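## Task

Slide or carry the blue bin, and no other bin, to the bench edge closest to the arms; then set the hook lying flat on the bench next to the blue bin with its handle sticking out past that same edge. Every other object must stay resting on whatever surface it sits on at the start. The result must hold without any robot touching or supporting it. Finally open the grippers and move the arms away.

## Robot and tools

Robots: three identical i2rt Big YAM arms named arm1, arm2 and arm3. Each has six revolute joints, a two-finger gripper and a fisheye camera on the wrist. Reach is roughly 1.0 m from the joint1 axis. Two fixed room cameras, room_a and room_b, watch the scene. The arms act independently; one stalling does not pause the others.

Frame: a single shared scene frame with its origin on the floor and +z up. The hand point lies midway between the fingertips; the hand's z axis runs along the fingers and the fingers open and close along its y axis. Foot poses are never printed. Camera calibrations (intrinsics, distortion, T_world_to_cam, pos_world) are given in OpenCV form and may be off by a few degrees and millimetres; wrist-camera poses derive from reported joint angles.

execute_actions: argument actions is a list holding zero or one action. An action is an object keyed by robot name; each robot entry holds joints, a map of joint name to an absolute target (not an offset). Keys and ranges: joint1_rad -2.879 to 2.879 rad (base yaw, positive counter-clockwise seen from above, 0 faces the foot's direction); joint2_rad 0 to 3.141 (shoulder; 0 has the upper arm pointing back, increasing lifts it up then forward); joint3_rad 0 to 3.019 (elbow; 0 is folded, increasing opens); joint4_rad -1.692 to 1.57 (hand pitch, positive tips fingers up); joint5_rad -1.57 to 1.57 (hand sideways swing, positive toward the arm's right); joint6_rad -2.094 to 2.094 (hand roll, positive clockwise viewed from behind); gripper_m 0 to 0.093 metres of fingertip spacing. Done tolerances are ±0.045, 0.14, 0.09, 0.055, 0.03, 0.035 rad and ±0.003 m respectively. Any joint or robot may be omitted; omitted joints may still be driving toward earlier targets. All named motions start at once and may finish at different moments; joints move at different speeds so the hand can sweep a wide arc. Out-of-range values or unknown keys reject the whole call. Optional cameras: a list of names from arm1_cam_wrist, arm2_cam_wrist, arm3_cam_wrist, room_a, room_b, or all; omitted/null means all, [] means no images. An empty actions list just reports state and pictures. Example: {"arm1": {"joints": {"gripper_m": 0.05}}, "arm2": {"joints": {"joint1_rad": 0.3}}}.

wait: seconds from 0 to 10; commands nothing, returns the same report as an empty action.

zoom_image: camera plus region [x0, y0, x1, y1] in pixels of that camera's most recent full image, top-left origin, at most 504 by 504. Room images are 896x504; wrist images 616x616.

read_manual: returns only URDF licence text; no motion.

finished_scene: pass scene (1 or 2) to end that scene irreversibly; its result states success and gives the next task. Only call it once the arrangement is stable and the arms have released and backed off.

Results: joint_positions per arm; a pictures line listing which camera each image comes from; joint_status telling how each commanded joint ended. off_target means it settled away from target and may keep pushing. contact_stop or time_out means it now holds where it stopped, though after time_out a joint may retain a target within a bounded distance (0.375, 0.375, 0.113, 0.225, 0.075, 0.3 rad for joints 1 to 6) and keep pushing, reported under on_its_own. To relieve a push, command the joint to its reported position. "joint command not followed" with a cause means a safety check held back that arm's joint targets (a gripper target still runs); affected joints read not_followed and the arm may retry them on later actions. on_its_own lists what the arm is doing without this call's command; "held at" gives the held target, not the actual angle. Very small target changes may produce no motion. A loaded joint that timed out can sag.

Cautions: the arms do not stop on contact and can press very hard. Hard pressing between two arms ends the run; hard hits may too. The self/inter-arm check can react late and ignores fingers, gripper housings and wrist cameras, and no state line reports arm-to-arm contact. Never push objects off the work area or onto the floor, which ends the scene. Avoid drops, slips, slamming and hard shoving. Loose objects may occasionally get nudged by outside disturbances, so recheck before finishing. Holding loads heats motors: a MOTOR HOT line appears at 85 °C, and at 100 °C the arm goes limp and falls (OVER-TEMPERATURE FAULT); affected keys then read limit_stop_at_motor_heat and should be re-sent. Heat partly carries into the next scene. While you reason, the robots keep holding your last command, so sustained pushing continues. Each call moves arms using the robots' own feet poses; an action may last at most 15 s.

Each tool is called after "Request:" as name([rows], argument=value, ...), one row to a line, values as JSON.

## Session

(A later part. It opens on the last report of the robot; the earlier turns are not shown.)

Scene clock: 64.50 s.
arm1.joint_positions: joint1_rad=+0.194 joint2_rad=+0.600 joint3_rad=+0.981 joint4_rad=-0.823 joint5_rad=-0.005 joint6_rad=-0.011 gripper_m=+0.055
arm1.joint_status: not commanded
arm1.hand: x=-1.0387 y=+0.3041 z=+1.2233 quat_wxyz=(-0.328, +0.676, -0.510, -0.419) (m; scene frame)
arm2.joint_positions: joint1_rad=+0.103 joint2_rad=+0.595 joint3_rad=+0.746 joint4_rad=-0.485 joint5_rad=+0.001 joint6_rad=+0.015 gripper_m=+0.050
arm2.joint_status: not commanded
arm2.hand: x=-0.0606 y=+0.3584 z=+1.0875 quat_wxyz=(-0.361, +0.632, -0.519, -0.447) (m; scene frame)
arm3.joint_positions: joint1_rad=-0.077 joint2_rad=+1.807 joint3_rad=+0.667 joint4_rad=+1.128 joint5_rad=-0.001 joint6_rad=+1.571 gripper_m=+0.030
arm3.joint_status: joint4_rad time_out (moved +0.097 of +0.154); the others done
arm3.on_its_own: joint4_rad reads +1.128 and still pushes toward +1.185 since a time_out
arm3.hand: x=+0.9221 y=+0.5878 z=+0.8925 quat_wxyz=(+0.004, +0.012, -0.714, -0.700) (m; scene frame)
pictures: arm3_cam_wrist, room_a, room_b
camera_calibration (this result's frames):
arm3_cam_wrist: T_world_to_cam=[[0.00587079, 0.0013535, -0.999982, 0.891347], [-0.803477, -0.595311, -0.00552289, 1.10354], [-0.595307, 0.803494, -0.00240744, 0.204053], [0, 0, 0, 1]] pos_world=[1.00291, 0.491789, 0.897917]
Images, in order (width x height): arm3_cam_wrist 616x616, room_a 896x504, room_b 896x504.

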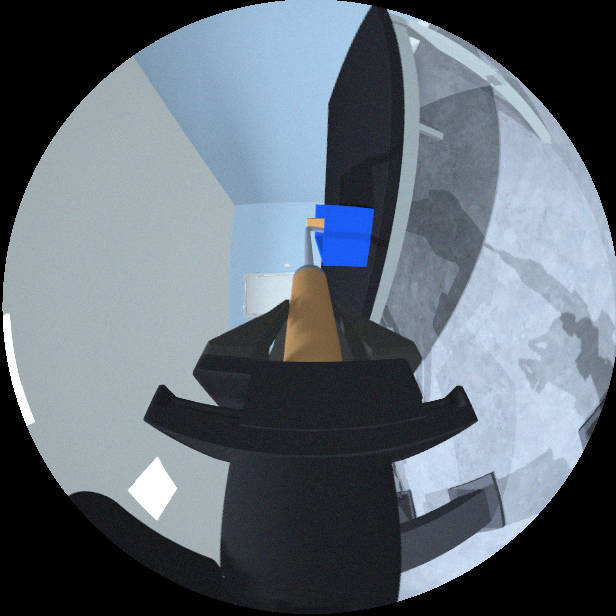

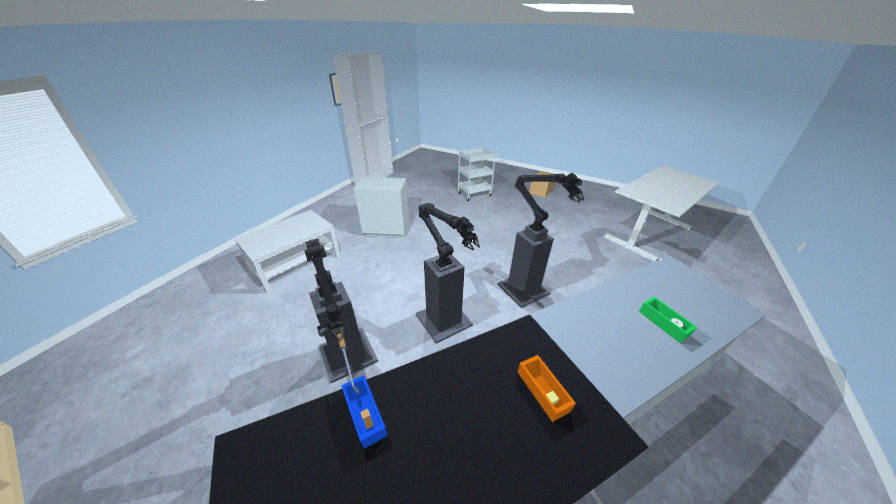

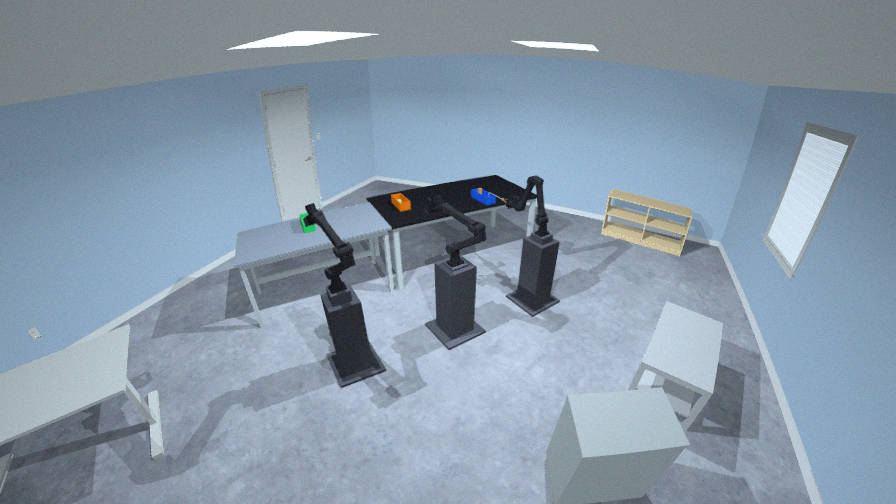

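Request:
execute_actions([
  {"arm3":{"joints":{"joint2_rad":1.738,"joint3_rad":0.645}}},
], cameras=["arm3_cam_wrist","room_b"])

Request:
zoom_image(camera="room_b", region=[460,170,520,220])

Scene clock: 65.50 s.
arm1.joint_positions: joint1_rad=+0.194 joint2_rad=+0.600 joint3_rad=+0.981 joint4_rad=-0.823 joint5_rad=-0.005 joint6_rad=-0.011 gripper_m=+0.055
arm1.joint_status: not commanded
arm1.hand: x=-1.0387 y=+0.3041 z=+1.2233 quat_wxyz=(-0.328, +0.676, -0.510, -0.419) (m; scene frame)
arm2.joint_positions: joint1_rad=+0.103 joint2_rad=+0.595 joint3_rad=+0.746 joint4_rad=-0.485 joint5_rad=+0.001 joint6_rad=+0.015 gripper_m=+0.050
arm2.joint_status: not commanded
arm2.hand: x=-0.0606 y=+0.3584 z=+1.0875 quat_wxyz=(-0.361, +0.632, -0.519, -0.447) (m; scene frame)
arm3.joint_positions: joint1_rad=-0.077 joint2_rad=+1.787 joint3_rad=+0.631 joint4_rad=+1.128 joint5_rad=-0.001 joint6_rad=+1.571 gripper_m=+0.030
arm3.joint_status: all done
arm3.on_its_own: joint4_rad reads +1.128 and still pushes toward +1.185 since a time_out
arm3.hand: x=+0.9224 y=+0.5750 z=+0.8894 quat_wxyz=(+0.004, +0.012, -0.720, -0.694) (m; scene frame)
pictures: arm3_cam_wrist, room_b
camera_calibration (this result's frames):
arm3_cam_wrist: T_world_to_cam=[[0.00621247, -0.0142825, -0.999879, 0.896863], [-0.803583, -0.595182, 0.0035089, 1.08813], [-0.59516, 0.803464, -0.0151747, 0.225787], [0, 0, 0, 1]] pos_world=[1.00321, 0.479034, 0.896362]
Images, in order (width x height): arm3_cam_wrist 616x616, room_b 896x504.

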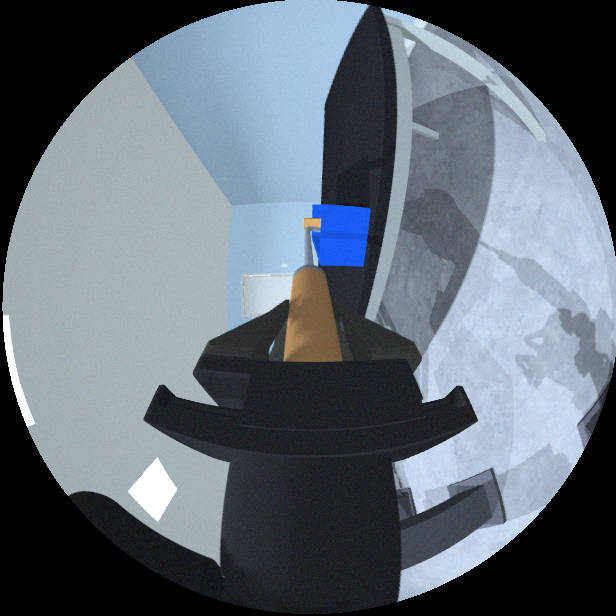

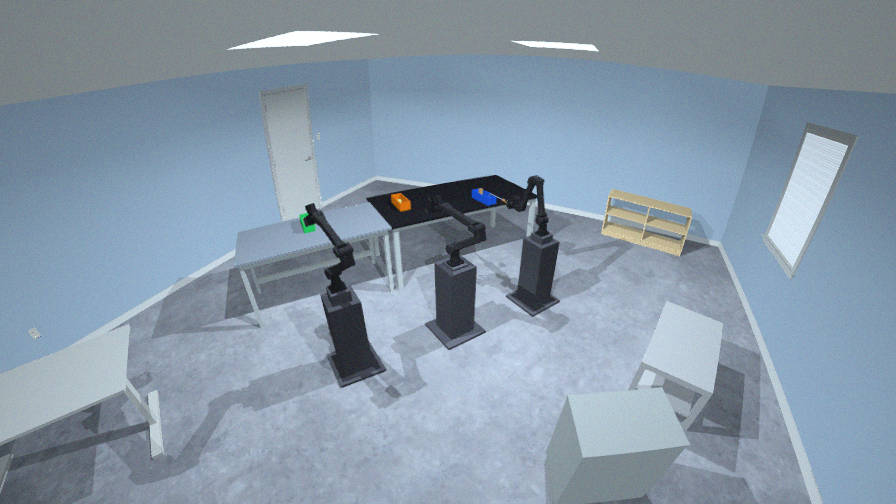

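Region (460, 170, 520, 220) of room_b's 896x504 image, scaled by 8.400, with more detail than that image has.

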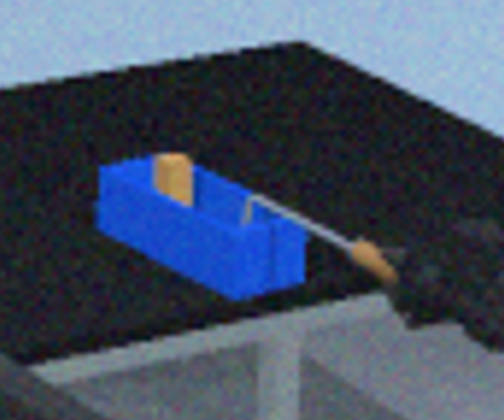

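Request:
execute_actions([
  {"arm3":{"joints":{"joint2_rad":1.70,"joint3_rad":0.83}}},
], cameras=["arm3_cam_wrist","room_a"])

Scene clock: 66.73 s.
arm1.joint_positions: joint1_rad=+0.194 joint2_rad=+0.600 joint3_rad=+0.981 joint4_rad=-0.823 joint5_rad=-0.005 joint6_rad=-0.011 gripper_m=+0.055
arm1.joint_status: not commanded
arm1.hand: x=-1.0387 y=+0.3041 z=+1.2233 quat_wxyz=(-0.328, +0.676, -0.510, -0.419) (m; scene frame)
arm2.joint_positions: joint1_rad=+0.103 joint2_rad=+0.595 joint3_rad=+0.746 joint4_rad=-0.485 joint5_rad=+0.001 joint6_rad=+0.015 gripper_m=+0.050
arm2.joint_status: not commanded
arm2.hand: x=-0.0606 y=+0.3584 z=+1.0875 quat_wxyz=(-0.361, +0.632, -0.519, -0.447) (m; scene frame)
arm3.joint_positions: joint1_rad=-0.077 joint2_rad=+1.736 joint3_rad=+0.783 joint4_rad=+1.134 joint5_rad=-0.001 joint6_rad=+1.571 gripper_m=+0.030
arm3.joint_status: all done
arm3.hand: x=+0.9203 y=+0.6210 z=+0.9854 quat_wxyz=(+0.005, +0.012, -0.643, -0.766) (m; scene frame)
pictures: arm3_cam_wrist, room_a
camera_calibration (this result's frames):
arm3_cam_wrist: T_world_to_cam=[[0.00144138, 0.193481, -0.981103, 0.850372], [-0.802423, -0.585254, -0.116596, 1.22462], [-0.596753, 0.787428, 0.15441, 0.0333085], [0, 0, 0, 1]] pos_world=[1.00131, 0.525954, 0.971945]
Images, in order (width x height): arm3_cam_wrist 616x616, room_a 896x504.

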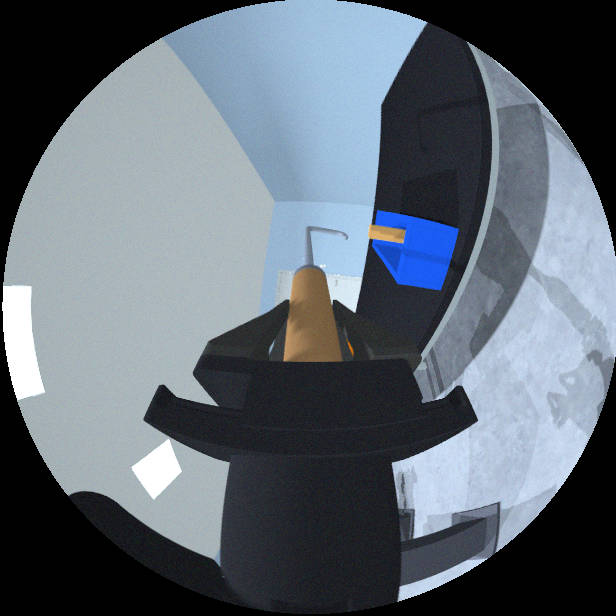

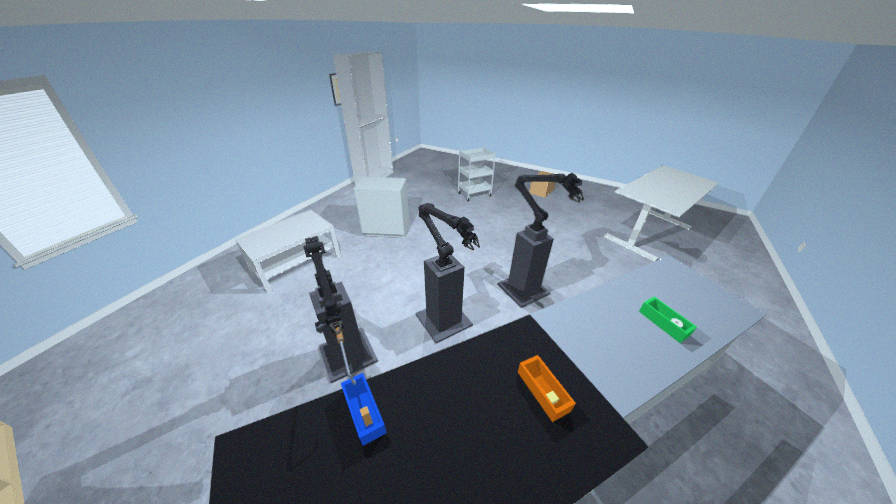

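Request:
execute_actions([
  {"arm3":{"joints":{"joint1_rad":-0.315,"joint5_rad":-0.23,"joint2_rad":1.95,"joint3_rad":1.45,"joint4_rad":0.91}}},
], cameras=["arm3_cam_wrist","room_a"])

Scene clock: 68.70 s.
arm1.joint_positions: joint1_rad=+0.194 joint2_rad=+0.600 joint3_rad=+0.981 joint4_rad=-0.823 joint5_rad=-0.005 joint6_rad=-0.011 gripper_m=+0.055
arm1.joint_status: not commanded
arm1.hand: x=-1.0387 y=+0.3041 z=+1.2233 quat_wxyz=(-0.328, +0.676, -0.510, -0.419) (m; scene frame)
arm2.joint_positions: joint1_rad=+0.103 joint2_rad=+0.595 joint3_rad=+0.746 joint4_rad=-0.485 joint5_rad=+0.001 joint6_rad=+0.015 gripper_m=+0.050
arm2.joint_status: not commanded
arm2.hand: x=-0.0606 y=+0.3584 z=+1.0875 quat_wxyz=(-0.361, +0.632, -0.519, -0.447) (m; scene frame)
arm3.joint_positions: joint1_rad=-0.317 joint2_rad=+1.984 joint3_rad=+1.390 joint4_rad=+0.878 joint5_rad=-0.232 joint6_rad=+1.571 gripper_m=+0.030
arm3.joint_status: all done
arm3.hand: x=+1.0640 y=+0.7815 z=+1.0646 quat_wxyz=(-0.021, +0.032, -0.605, -0.795) (m; scene frame)
pictures: arm3_cam_wrist, room_a
camera_calibration (this result's frames):
arm3_cam_wrist: T_world_to_cam=[[0.0658933, 0.287945, -0.955377, 0.72707], [-0.798899, -0.558434, -0.223409, 1.53208], [-0.597845, 0.777971, 0.193242, -0.0523071], [0, 0, 0, 1]] pos_world=[1.1448, 0.686905, 1.04702]
Images, in order (width x height): arm3_cam_wrist 616x616, room_a 896x504.

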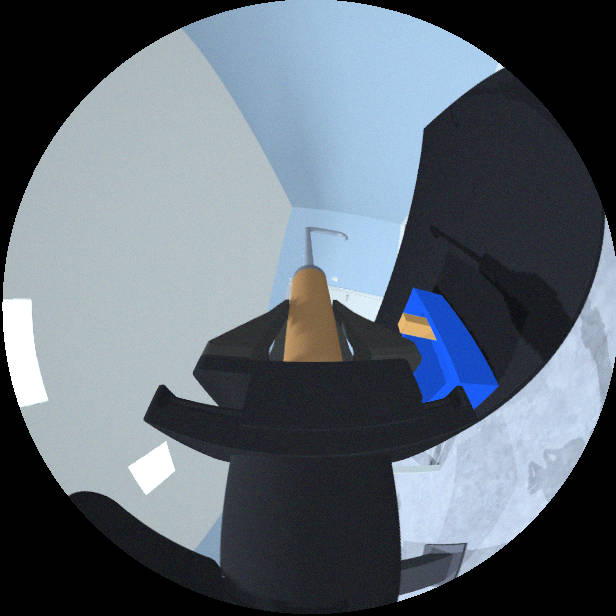

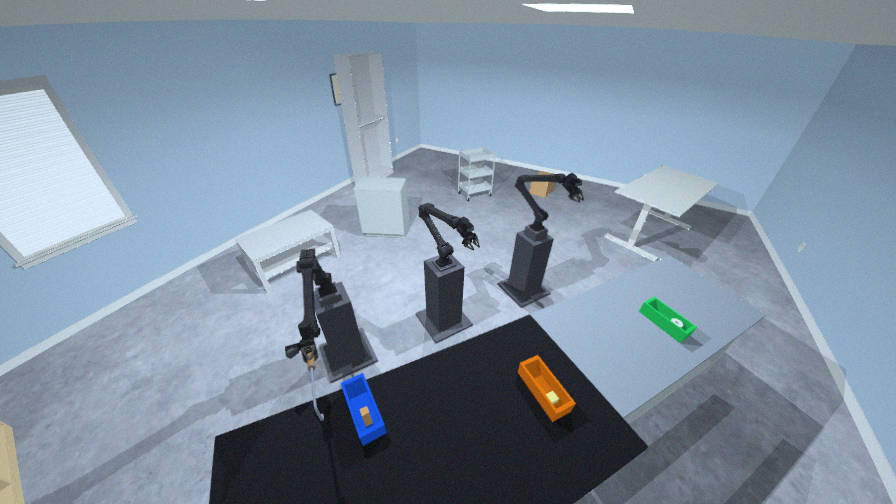

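Request:
execute_actions([
  {"arm3":{"joints":{"joint2_rad":2.185}}},
], cameras=["arm3_cam_wrist"])

Scene clock: 70.00 s.
arm1.joint_positions: joint1_rad=+0.194 joint2_rad=+0.600 joint3_rad=+0.981 joint4_rad=-0.823 joint5_rad=-0.005 joint6_rad=-0.011 gripper_m=+0.055
arm1.joint_status: not commanded
arm1.hand: x=-1.0387 y=+0.3041 z=+1.2233 quat_wxyz=(-0.328, +0.676, -0.510, -0.419) (m; scene frame)
arm2.joint_positions: joint1_rad=+0.103 joint2_rad=+0.595 joint3_rad=+0.746 joint4_rad=-0.485 joint5_rad=+0.001 joint6_rad=+0.015 gripper_m=+0.050
arm2.joint_status: not commanded
arm2.hand: x=-0.0606 y=+0.3584 z=+1.0875 quat_wxyz=(-0.361, +0.632, -0.519, -0.447) (m; scene frame)
arm3.joint_positions: joint1_rad=-0.317 joint2_rad=+2.245 joint3_rad=+1.401 joint4_rad=+0.875 joint5_rad=-0.231 joint6_rad=+1.572 gripper_m=+0.030
arm3.joint_status: all done
arm3.hand: x=+1.0714 y=+0.8016 z=+0.8661 quat_wxyz=(-0.002, +0.011, -0.699, -0.715) (m; scene frame)
pictures: arm3_cam_wrist
camera_calibration (this result's frames):
arm3_cam_wrist: T_world_to_cam=[[0.0110508, 0.0445049, -0.998948, 0.82275], [-0.80911, -0.586609, -0.0350852, 1.37532], [-0.587553, 0.808647, 0.0295269, 0.0810043], [0, 0, 0, 1]] pos_world=[1.15129, 0.704654, 0.867746]
Images, in order (width x height): arm3_cam_wrist 616x616.

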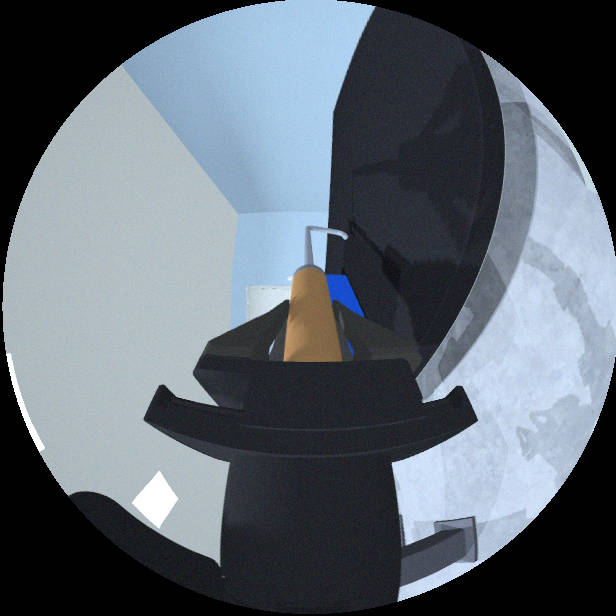

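Request:
execute_actions([
  {"arm3":{"joints":{"joint6_rad":0.0,"joint4_rad":0.86}}},
], cameras=["arm3_cam_wrist","room_a","room_b"])

Request:
zoom_image(camera="room_a", region=[250,320,410,480])

Scene clock: 72.43 s.
arm1.joint_positions: joint1_rad=+0.194 joint2_rad=+0.600 joint3_rad=+0.981 joint4_rad=-0.823 joint5_rad=-0.005 joint6_rad=-0.011 gripper_m=+0.055
arm1.joint_status: not commanded
arm1.hand: x=-1.0387 y=+0.3041 z=+1.2233 quat_wxyz=(-0.328, +0.676, -0.510, -0.419) (m; scene frame)
arm2.joint_positions: joint1_rad=+0.103 joint2_rad=+0.595 joint3_rad=+0.746 joint4_rad=-0.485 joint5_rad=+0.001 joint6_rad=+0.015 gripper_m=+0.050
arm2.joint_status: not commanded
arm2.hand: x=-0.0606 y=+0.3584 z=+1.0875 quat_wxyz=(-0.361, +0.632, -0.519, -0.447) (m; scene frame)
arm3.joint_positions: joint1_rad=-0.317 joint2_rad=+2.245 joint3_rad=+1.401 joint4_rad=+0.844 joint5_rad=-0.232 joint6_rad=+0.013 gripper_m=+0.030
arm3.joint_status: all done
arm3.hand: x=+1.0713 y=+0.8017 z=+0.8586 quat_wxyz=(-0.494, +0.505, -0.499, -0.502) (m; scene frame)
pictures: arm3_cam_wrist, room_a, room_b
camera_calibration (this result's frames):
arm3_cam_wrist: T_world_to_cam=[[0.999366, 0.0348337, -0.00730077, -1.08717], [0.0143622, -0.582396, -0.812778, 1.15719], [-0.032564, 0.812158, -0.582528, 0.00926947], [0, 0, 0, 1]] pos_world=[1.07016, 0.704283, 0.937998]
Images, in order (width x height): arm3_cam_wrist 616x616, room_a 896x504, room_b 896x504.

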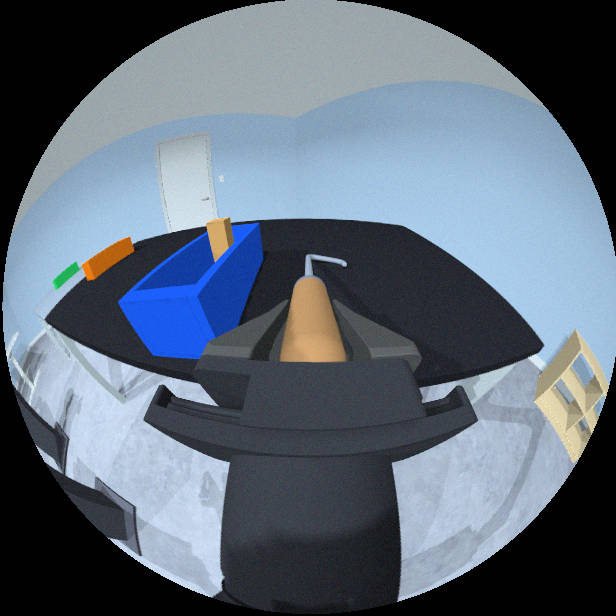

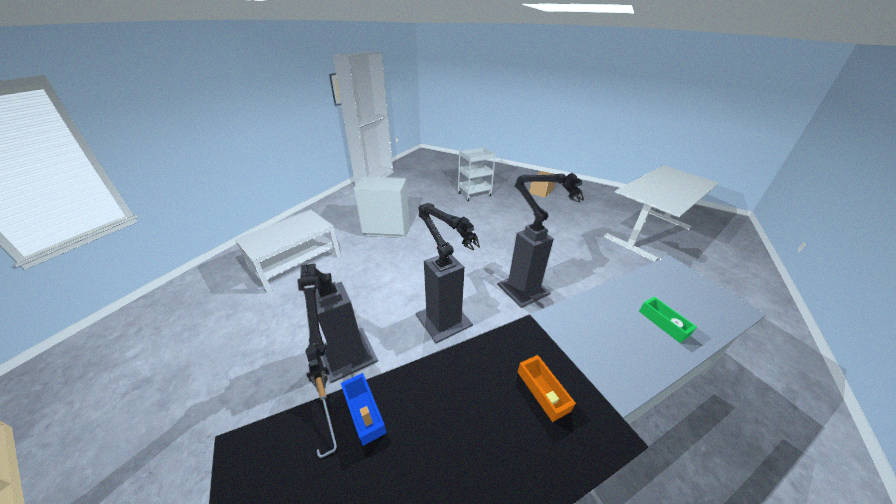

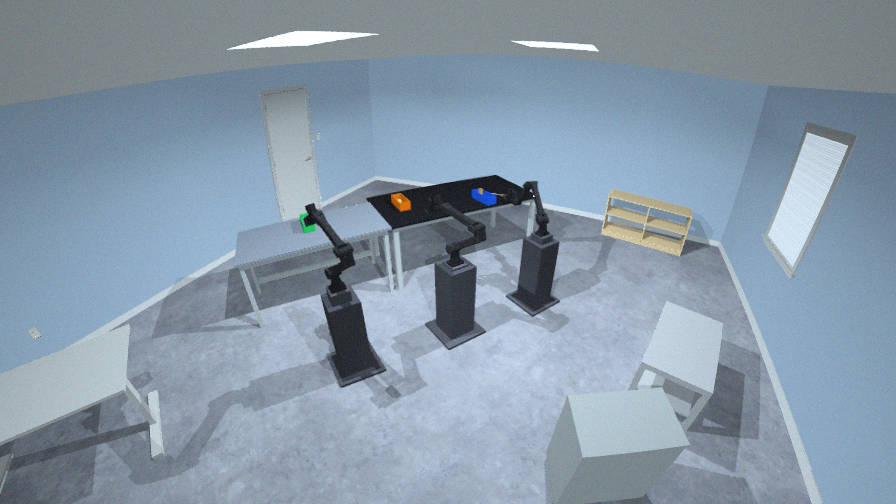

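Region (250, 320, 410, 480) of room_a's 896x504 image, scaled by 3.150, with more detail than that image has.

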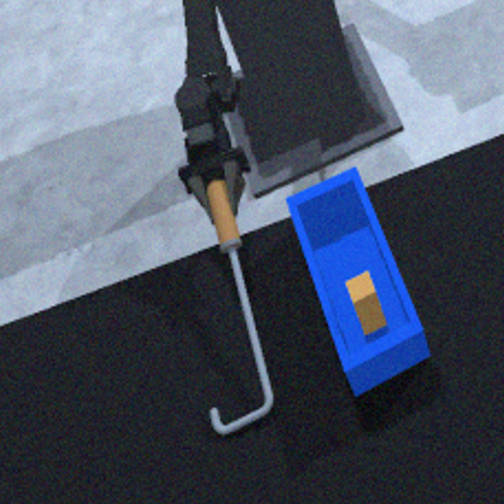

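Request:
execute_actions([
  {"arm3":{"joints":{"joint2_rad":2.31,"joint3_rad":1.38,"joint4_rad":1.11}}},
], cameras=["arm3_cam_wrist","room_a"])

Request:
zoom_image(camera="room_a", region=[250,320,410,480])

Scene clock: 73.73 s.
arm1.joint_positions: joint1_rad=+0.194 joint2_rad=+0.600 joint3_rad=+0.981 joint4_rad=-0.823 joint5_rad=-0.005 joint6_rad=-0.011 gripper_m=+0.055
arm1.joint_status: not commanded
arm1.hand: x=-1.0387 y=+0.3041 z=+1.2233 quat_wxyz=(-0.328, +0.676, -0.510, -0.419) (m; scene frame)
arm2.joint_positions: joint1_rad=+0.103 joint2_rad=+0.595 joint3_rad=+0.746 joint4_rad=-0.485 joint5_rad=+0.001 joint6_rad=+0.015 gripper_m=+0.050
arm2.joint_status: not commanded
arm2.hand: x=-0.0606 y=+0.3584 z=+1.0875 quat_wxyz=(-0.361, +0.632, -0.519, -0.447) (m; scene frame)
arm3.joint_positions: joint1_rad=-0.317 joint2_rad=+2.333 joint3_rad=+1.365 joint4_rad=+1.062 joint5_rad=-0.232 joint6_rad=+0.005 gripper_m=+0.030
arm3.joint_status: all done
arm3.hand: x=+1.0680 y=+0.7848 z=+0.8261 quat_wxyz=(-0.524, +0.489, -0.468, -0.518) (m; scene frame)
pictures: arm3_cam_wrist, room_a
camera_calibration (this result's frames):
arm3_cam_wrist: T_world_to_cam=[[0.999101, 0.0349902, 0.0239231, -1.10914], [0.0383365, -0.505186, -0.862158, 1.07559], [-0.0180814, 0.862301, -0.506074, -0.114006], [0, 0, 0, 1]] pos_world=[1.06485, 0.680489, 0.896167]
Images, in order (width x height): arm3_cam_wrist 616x616, room_a 896x504.

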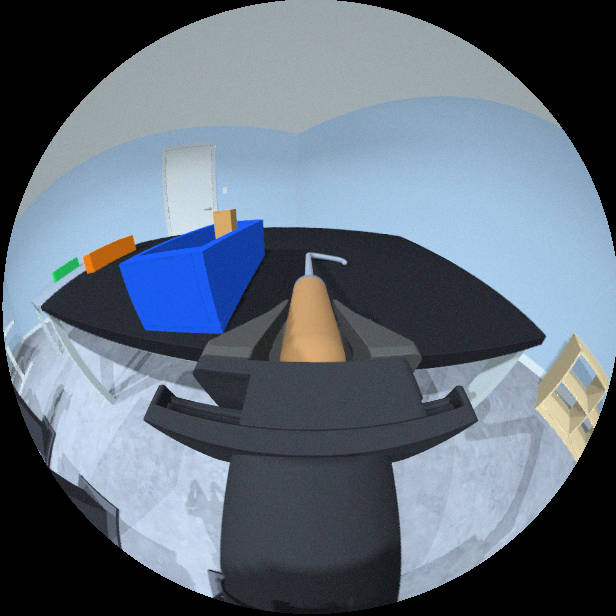

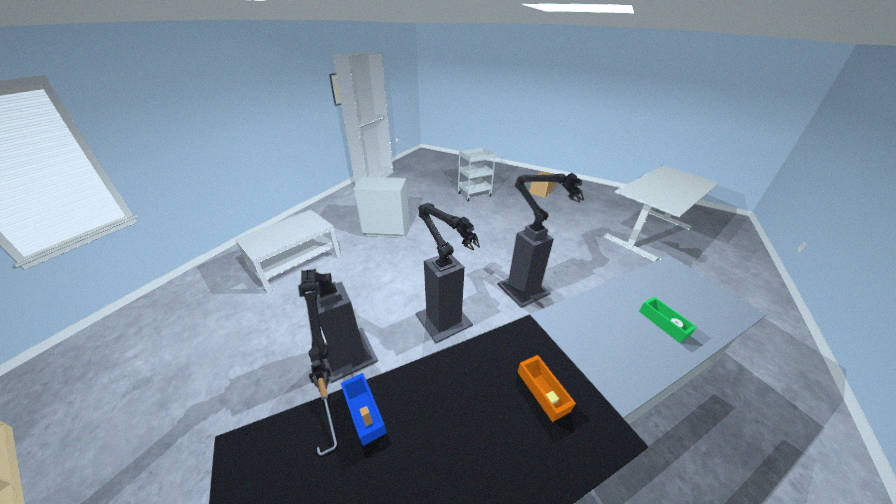

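Region (250, 320, 410, 480) of room_a's 896x504 image, scaled by 3.150, with more detail than that image has.

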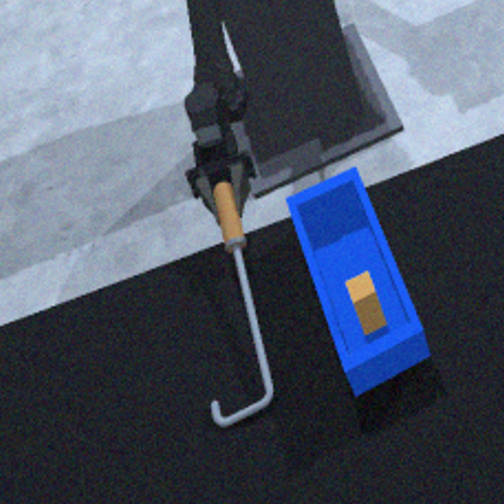

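Request:
execute_actions([
  {"arm3":{"joints":{"joint2_rad":2.35}}},
], cameras=["arm3_cam_wrist","room_a"])

Request:
zoom_image(camera="room_a", region=[280,350,360,430])

Scene clock: 74.63 s.
arm1.joint_positions: joint1_rad=+0.194 joint2_rad=+0.600 joint3_rad=+0.981 joint4_rad=-0.823 joint5_rad=-0.005 joint6_rad=-0.011 gripper_m=+0.055
arm1.joint_status: not commanded
arm1.hand: x=-1.0387 y=+0.3041 z=+1.2233 quat_wxyz=(-0.328, +0.676, -0.510, -0.419) (m; scene frame)
arm2.joint_positions: joint1_rad=+0.103 joint2_rad=+0.595 joint3_rad=+0.746 joint4_rad=-0.485 joint5_rad=+0.001 joint6_rad=+0.015 gripper_m=+0.050
arm2.joint_status: not commanded
arm2.hand: x=-0.0606 y=+0.3584 z=+1.0875 quat_wxyz=(-0.361, +0.632, -0.519, -0.447) (m; scene frame)
arm3.joint_positions: joint1_rad=-0.317 joint2_rad=+2.349 joint3_rad=+1.365 joint4_rad=+1.073 joint5_rad=-0.232 joint6_rad=+0.002 gripper_m=+0.030
arm3.joint_status: all done
arm3.hand: x=+1.0678 y=+0.7833 z=+0.8161 quat_wxyz=(-0.523, +0.491, -0.469, -0.516) (m; scene frame)
pictures: arm3_cam_wrist, room_a
camera_calibration (this result's frames):
arm3_cam_wrist: T_world_to_cam=[[0.999068, 0.0348039, 0.0255317, -1.1098], [0.0397246, -0.509966, -0.859277, 1.06616], [-0.0168858, 0.85949, -0.510874, -0.113007], [0, 0, 0, 1]] pos_world=[1.0645, 0.679461, 0.886731]
Images, in order (width x height): arm3_cam_wrist 616x616, room_a 896x504.

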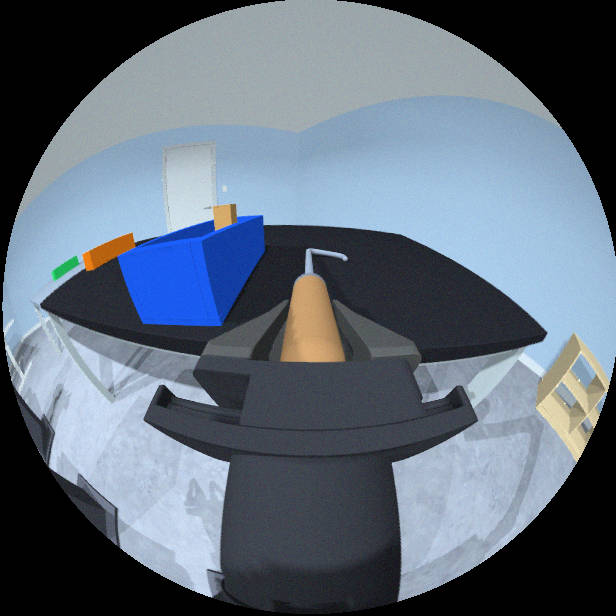

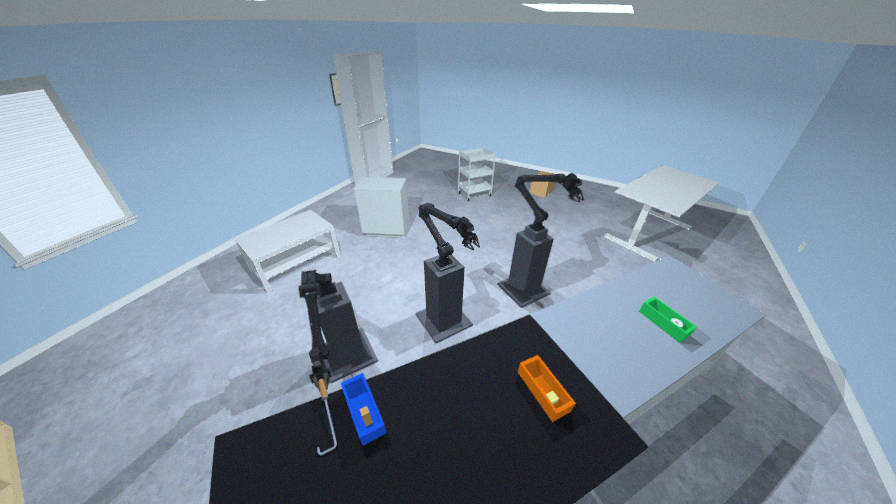

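Region (280, 350, 360, 430) of room_a's 896x504 image, scaled by 6.300, with more detail than that image has.

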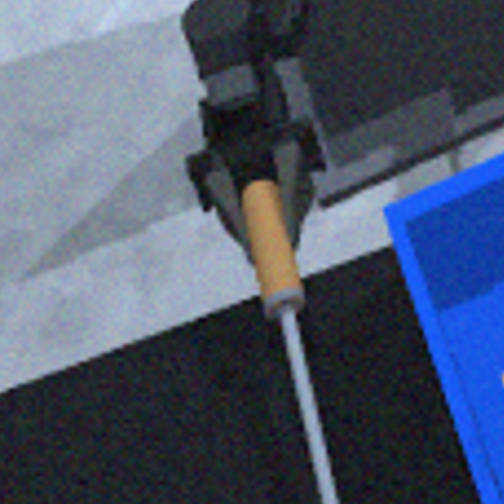

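Request:
execute_actions([
  {"arm3":{"joints":{"joint2_rad":2.395,"joint3_rad":1.44}}},
], cameras=["arm3_cam_wrist","room_a"])

Request:
zoom_image(camera="room_a", region=[280,350,360,430])

Scene clock: 77.03 s.
arm1.joint_positions: joint1_rad=+0.194 joint2_rad=+0.600 joint3_rad=+0.981 joint4_rad=-0.823 joint5_rad=-0.005 joint6_rad=-0.011 gripper_m=+0.055
arm1.joint_status: not commanded
arm1.hand: x=-1.0387 y=+0.3041 z=+1.2233 quat_wxyz=(-0.328, +0.676, -0.510, -0.419) (m; scene frame)
arm2.joint_positions: joint1_rad=+0.103 joint2_rad=+0.595 joint3_rad=+0.746 joint4_rad=-0.485 joint5_rad=+0.001 joint6_rad=+0.015 gripper_m=+0.050
arm2.joint_status: not commanded
arm2.hand: x=-0.0606 y=+0.3584 z=+1.0875 quat_wxyz=(-0.361, +0.632, -0.519, -0.447) (m; scene frame)
arm3.joint_positions: joint1_rad=-0.317 joint2_rad=+2.386 joint3_rad=+1.396 joint4_rad=+1.086 joint5_rad=-0.232 joint6_rad=-0.004 gripper_m=+0.030
arm3.joint_status: all done
arm3.hand: x=+1.0692 y=+0.7888 z=+0.8044 quat_wxyz=(-0.527, +0.491, -0.465, -0.515) (m; scene frame)
pictures: arm3_cam_wrist, room_a
camera_calibration (this result's frames):
arm3_cam_wrist: T_world_to_cam=[[0.998839, 0.0341327, 0.0339903, -1.11708], [0.0465781, -0.504446, -0.862186, 1.0495], [-0.0122824, 0.862768, -0.505451, -0.135507], [0, 0, 0, 1]] pos_world=[1.06524, 0.684456, 0.874341]
Images, in order (width x height): arm3_cam_wrist 616x616, room_a 896x504.

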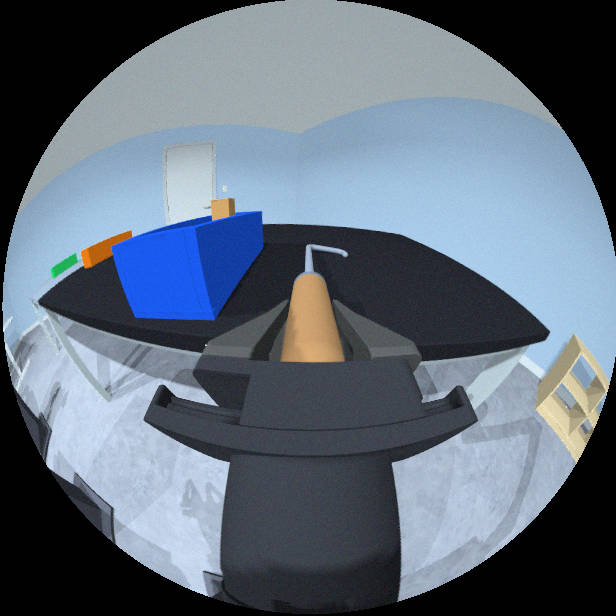

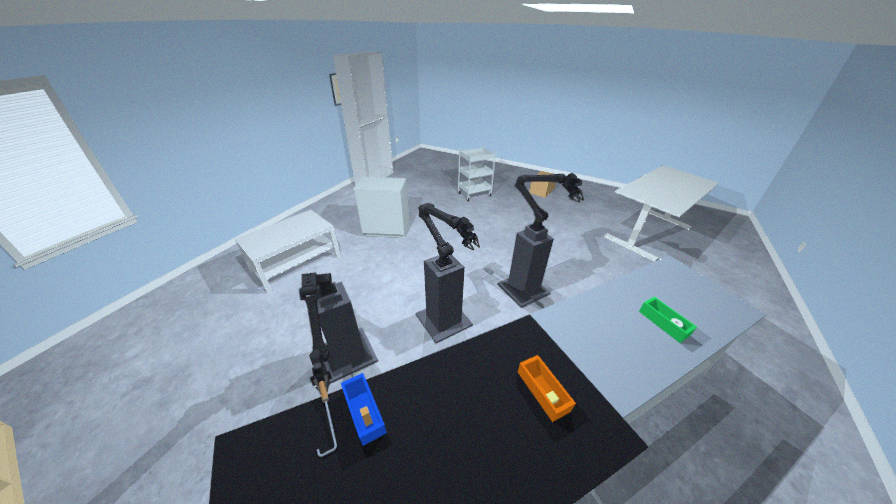

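Region (280, 350, 360, 430) of room_a's 896x504 image, scaled by 6.300, with more detail than that image has.

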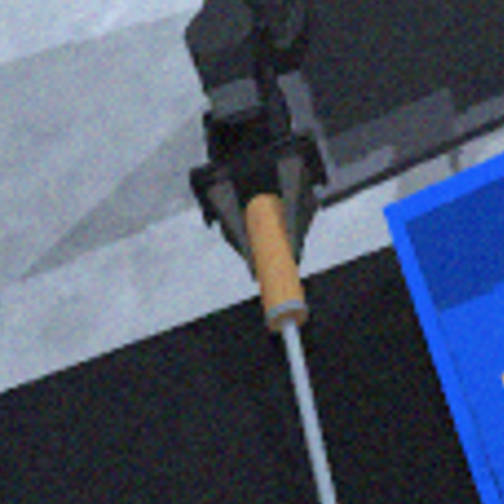

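Request:
execute_actions([
  {"arm3":{"joints":{"gripper_m":0.055,"joint3_rad":1.41,"joint4_rad":1.09}}},
], cameras=["arm3_cam_wrist"])

Scene clock: 77.73 s.
arm1.joint_positions: joint1_rad=+0.194 joint2_rad=+0.600 joint3_rad=+0.981 joint4_rad=-0.823 joint5_rad=-0.005 joint6_rad=-0.011 gripper_m=+0.055
arm1.joint_status: not commanded
arm1.hand: x=-1.0387 y=+0.3041 z=+1.2233 quat_wxyz=(-0.328, +0.676, -0.510, -0.419) (m; scene frame)
arm2.joint_positions: joint1_rad=+0.103 joint2_rad=+0.595 joint3_rad=+0.746 joint4_rad=-0.485 joint5_rad=+0.001 joint6_rad=+0.015 gripper_m=+0.050
arm2.joint_status: not commanded
arm2.hand: x=-0.0606 y=+0.3584 z=+1.0875 quat_wxyz=(-0.361, +0.632, -0.519, -0.447) (m; scene frame)
arm3.joint_positions: joint1_rad=-0.317 joint2_rad=+2.386 joint3_rad=+1.396 joint4_rad=+1.086 joint5_rad=-0.232 joint6_rad=-0.004 gripper_m=+0.055
arm3.joint_status: all done
arm3.hand: x=+1.0692 y=+0.7888 z=+0.8044 quat_wxyz=(-0.527, +0.491, -0.465, -0.515) (m; scene frame)
pictures: arm3_cam_wrist
camera_calibration (this result's frames):
arm3_cam_wrist: T_world_to_cam=[[0.998839, 0.0341327, 0.0339903, -1.11708], [0.0465781, -0.504446, -0.862186, 1.0495], [-0.0122824, 0.862768, -0.505451, -0.135507], [0, 0, 0, 1]] pos_world=[1.06524, 0.684456, 0.874341]
Images, in order (width x height): arm3_cam_wrist 616x616.

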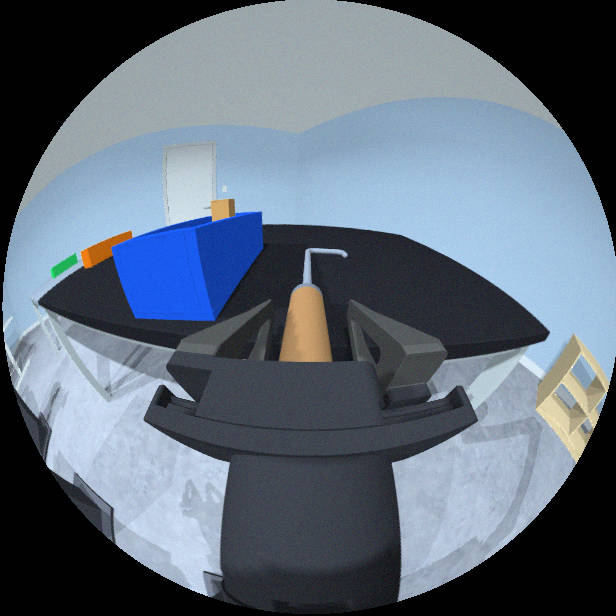

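Request:
execute_actions([
  {"arm3":{"joints":{"gripper_m":0.07,"joint2_rad":2.08,"joint3_rad":1.12}}},
], cameras=["arm3_cam_wrist"])

Request:
execute_actions([
  {"arm3":{"joints":{"joint2_rad":1.3,"joint3_rad":0.7,"joint4_rad":0.4}}},
], cameras=["arm3_cam_wrist","room_a"])

Request:
zoom_image(camera="room_a", region=[250,320,410,480])

Scene clock: 79.10 s.
arm1.joint_positions: joint1_rad=+0.194 joint2_rad=+0.600 joint3_rad=+0.981 joint4_rad=-0.823 joint5_rad=-0.005 joint6_rad=-0.011 gripper_m=+0.055
arm1.joint_status: not commanded
arm1.hand: x=-1.0387 y=+0.3041 z=+1.2233 quat_wxyz=(-0.328, +0.676, -0.510, -0.419) (m; scene frame)
arm2.joint_positions: joint1_rad=+0.103 joint2_rad=+0.595 joint3_rad=+0.746 joint4_rad=-0.485 joint5_rad=+0.001 joint6_rad=+0.015 gripper_m=+0.050
arm2.joint_status: not commanded
arm2.hand: x=-0.0606 y=+0.3584 z=+1.0875 quat_wxyz=(-0.361, +0.632, -0.519, -0.447) (m; scene frame)
arm3.joint_positions: joint1_rad=-0.317 joint2_rad=+2.062 joint3_rad=+1.124 joint4_rad=+1.086 joint5_rad=-0.232 joint6_rad=-0.004 gripper_m=+0.070
arm3.joint_status: all done
arm3.hand: x=+1.0529 y=+0.7224 z=+0.9201 quat_wxyz=(-0.541, +0.480, -0.449, -0.524) (m; scene frame)
pictures: arm3_cam_wrist
camera_calibration (this result's frames):
arm3_cam_wrist: T_world_to_cam=[[0.998363, 0.0327541, 0.0468929, -1.1129], [0.0567129, -0.46013, -0.886039, 1.09574], [-0.00744458, 0.887247, -0.461234, -0.0834286], [0, 0, 0, 1]] pos_world=[1.04831, 0.614657, 0.984576]
Images, in order (width x height): arm3_cam_wrist 616x616.

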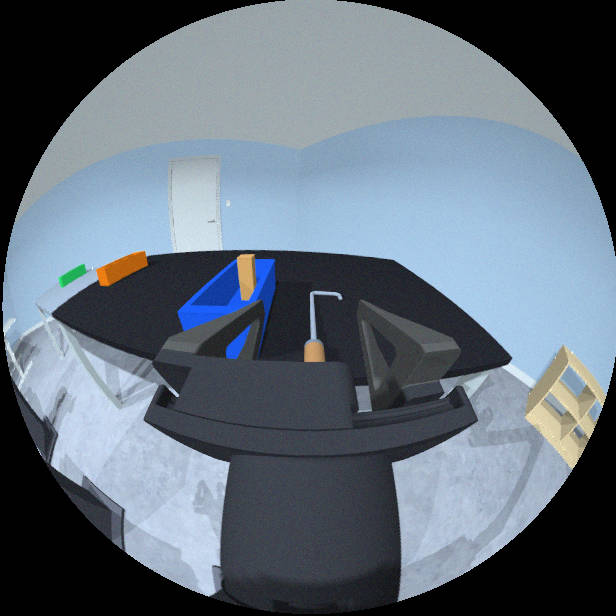

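Scene clock: 80.60 s.
arm1.joint_positions: joint1_rad=+0.194 joint2_rad=+0.600 joint3_rad=+0.981 joint4_rad=-0.823 joint5_rad=-0.005 joint6_rad=-0.011 gripper_m=+0.055
arm1.joint_status: not commanded
arm1.hand: x=-1.0387 y=+0.3041 z=+1.2233 quat_wxyz=(-0.328, +0.676, -0.510, -0.419) (m; scene frame)
arm2.joint_positions: joint1_rad=+0.103 joint2_rad=+0.595 joint3_rad=+0.746 joint4_rad=-0.485 joint5_rad=+0.001 joint6_rad=+0.015 gripper_m=+0.050
arm2.joint_status: not commanded
arm2.hand: x=-0.0606 y=+0.3584 z=+1.0875 quat_wxyz=(-0.361, +0.632, -0.519, -0.447) (m; scene frame)
arm3.joint_positions: joint1_rad=-0.317 joint2_rad=+1.298 joint3_rad=+0.704 joint4_rad=+0.414 joint5_rad=-0.232 joint6_rad=-0.004 gripper_m=+0.070
arm3.joint_status: all done
arm3.hand: x=+1.0116 y=+0.5418 z=+1.0178 quat_wxyz=(-0.443, +0.541, -0.546, -0.461) (m; scene frame)
pictures: arm3_cam_wrist, room_a
camera_calibration (this result's frames):
arm3_cam_wrist: T_world_to_cam=[[0.998936, 0.0304648, -0.0346357, -0.986681], [-0.00239039, -0.715673, -0.698432, 1.10889], [-0.0460654, 0.697771, -0.714838, 0.521444], [0, 0, 0, 1]] pos_world=[1.0123, 0.459814, 1.11306]
Images, in order (width x height): arm3_cam_wrist 616x616, room_a 896x504.

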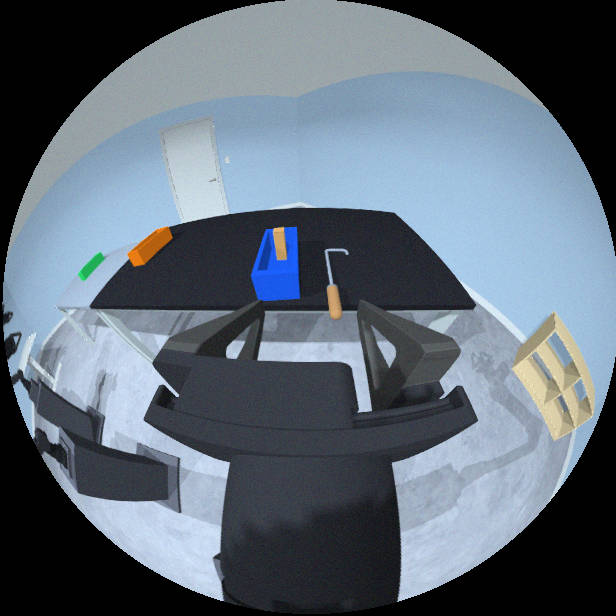

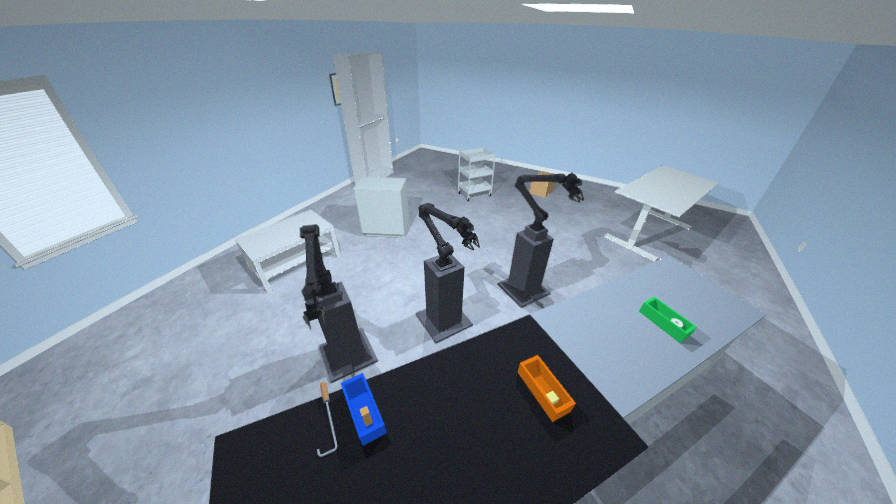

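Region (250, 320, 410, 480) of room_a's 896x504 image, scaled by 3.150, with more detail than that image has.

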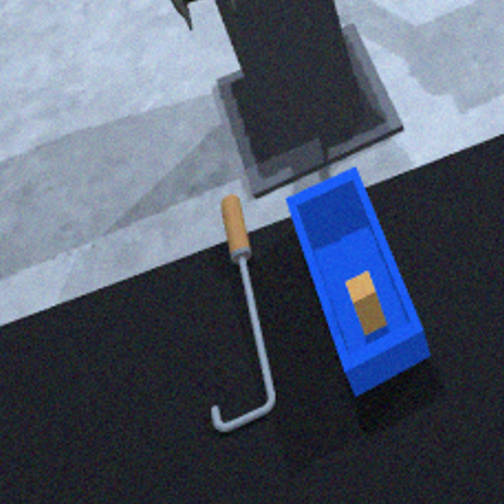

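Request:
finished_scene(scene=2)

The scene is finished: the task was done.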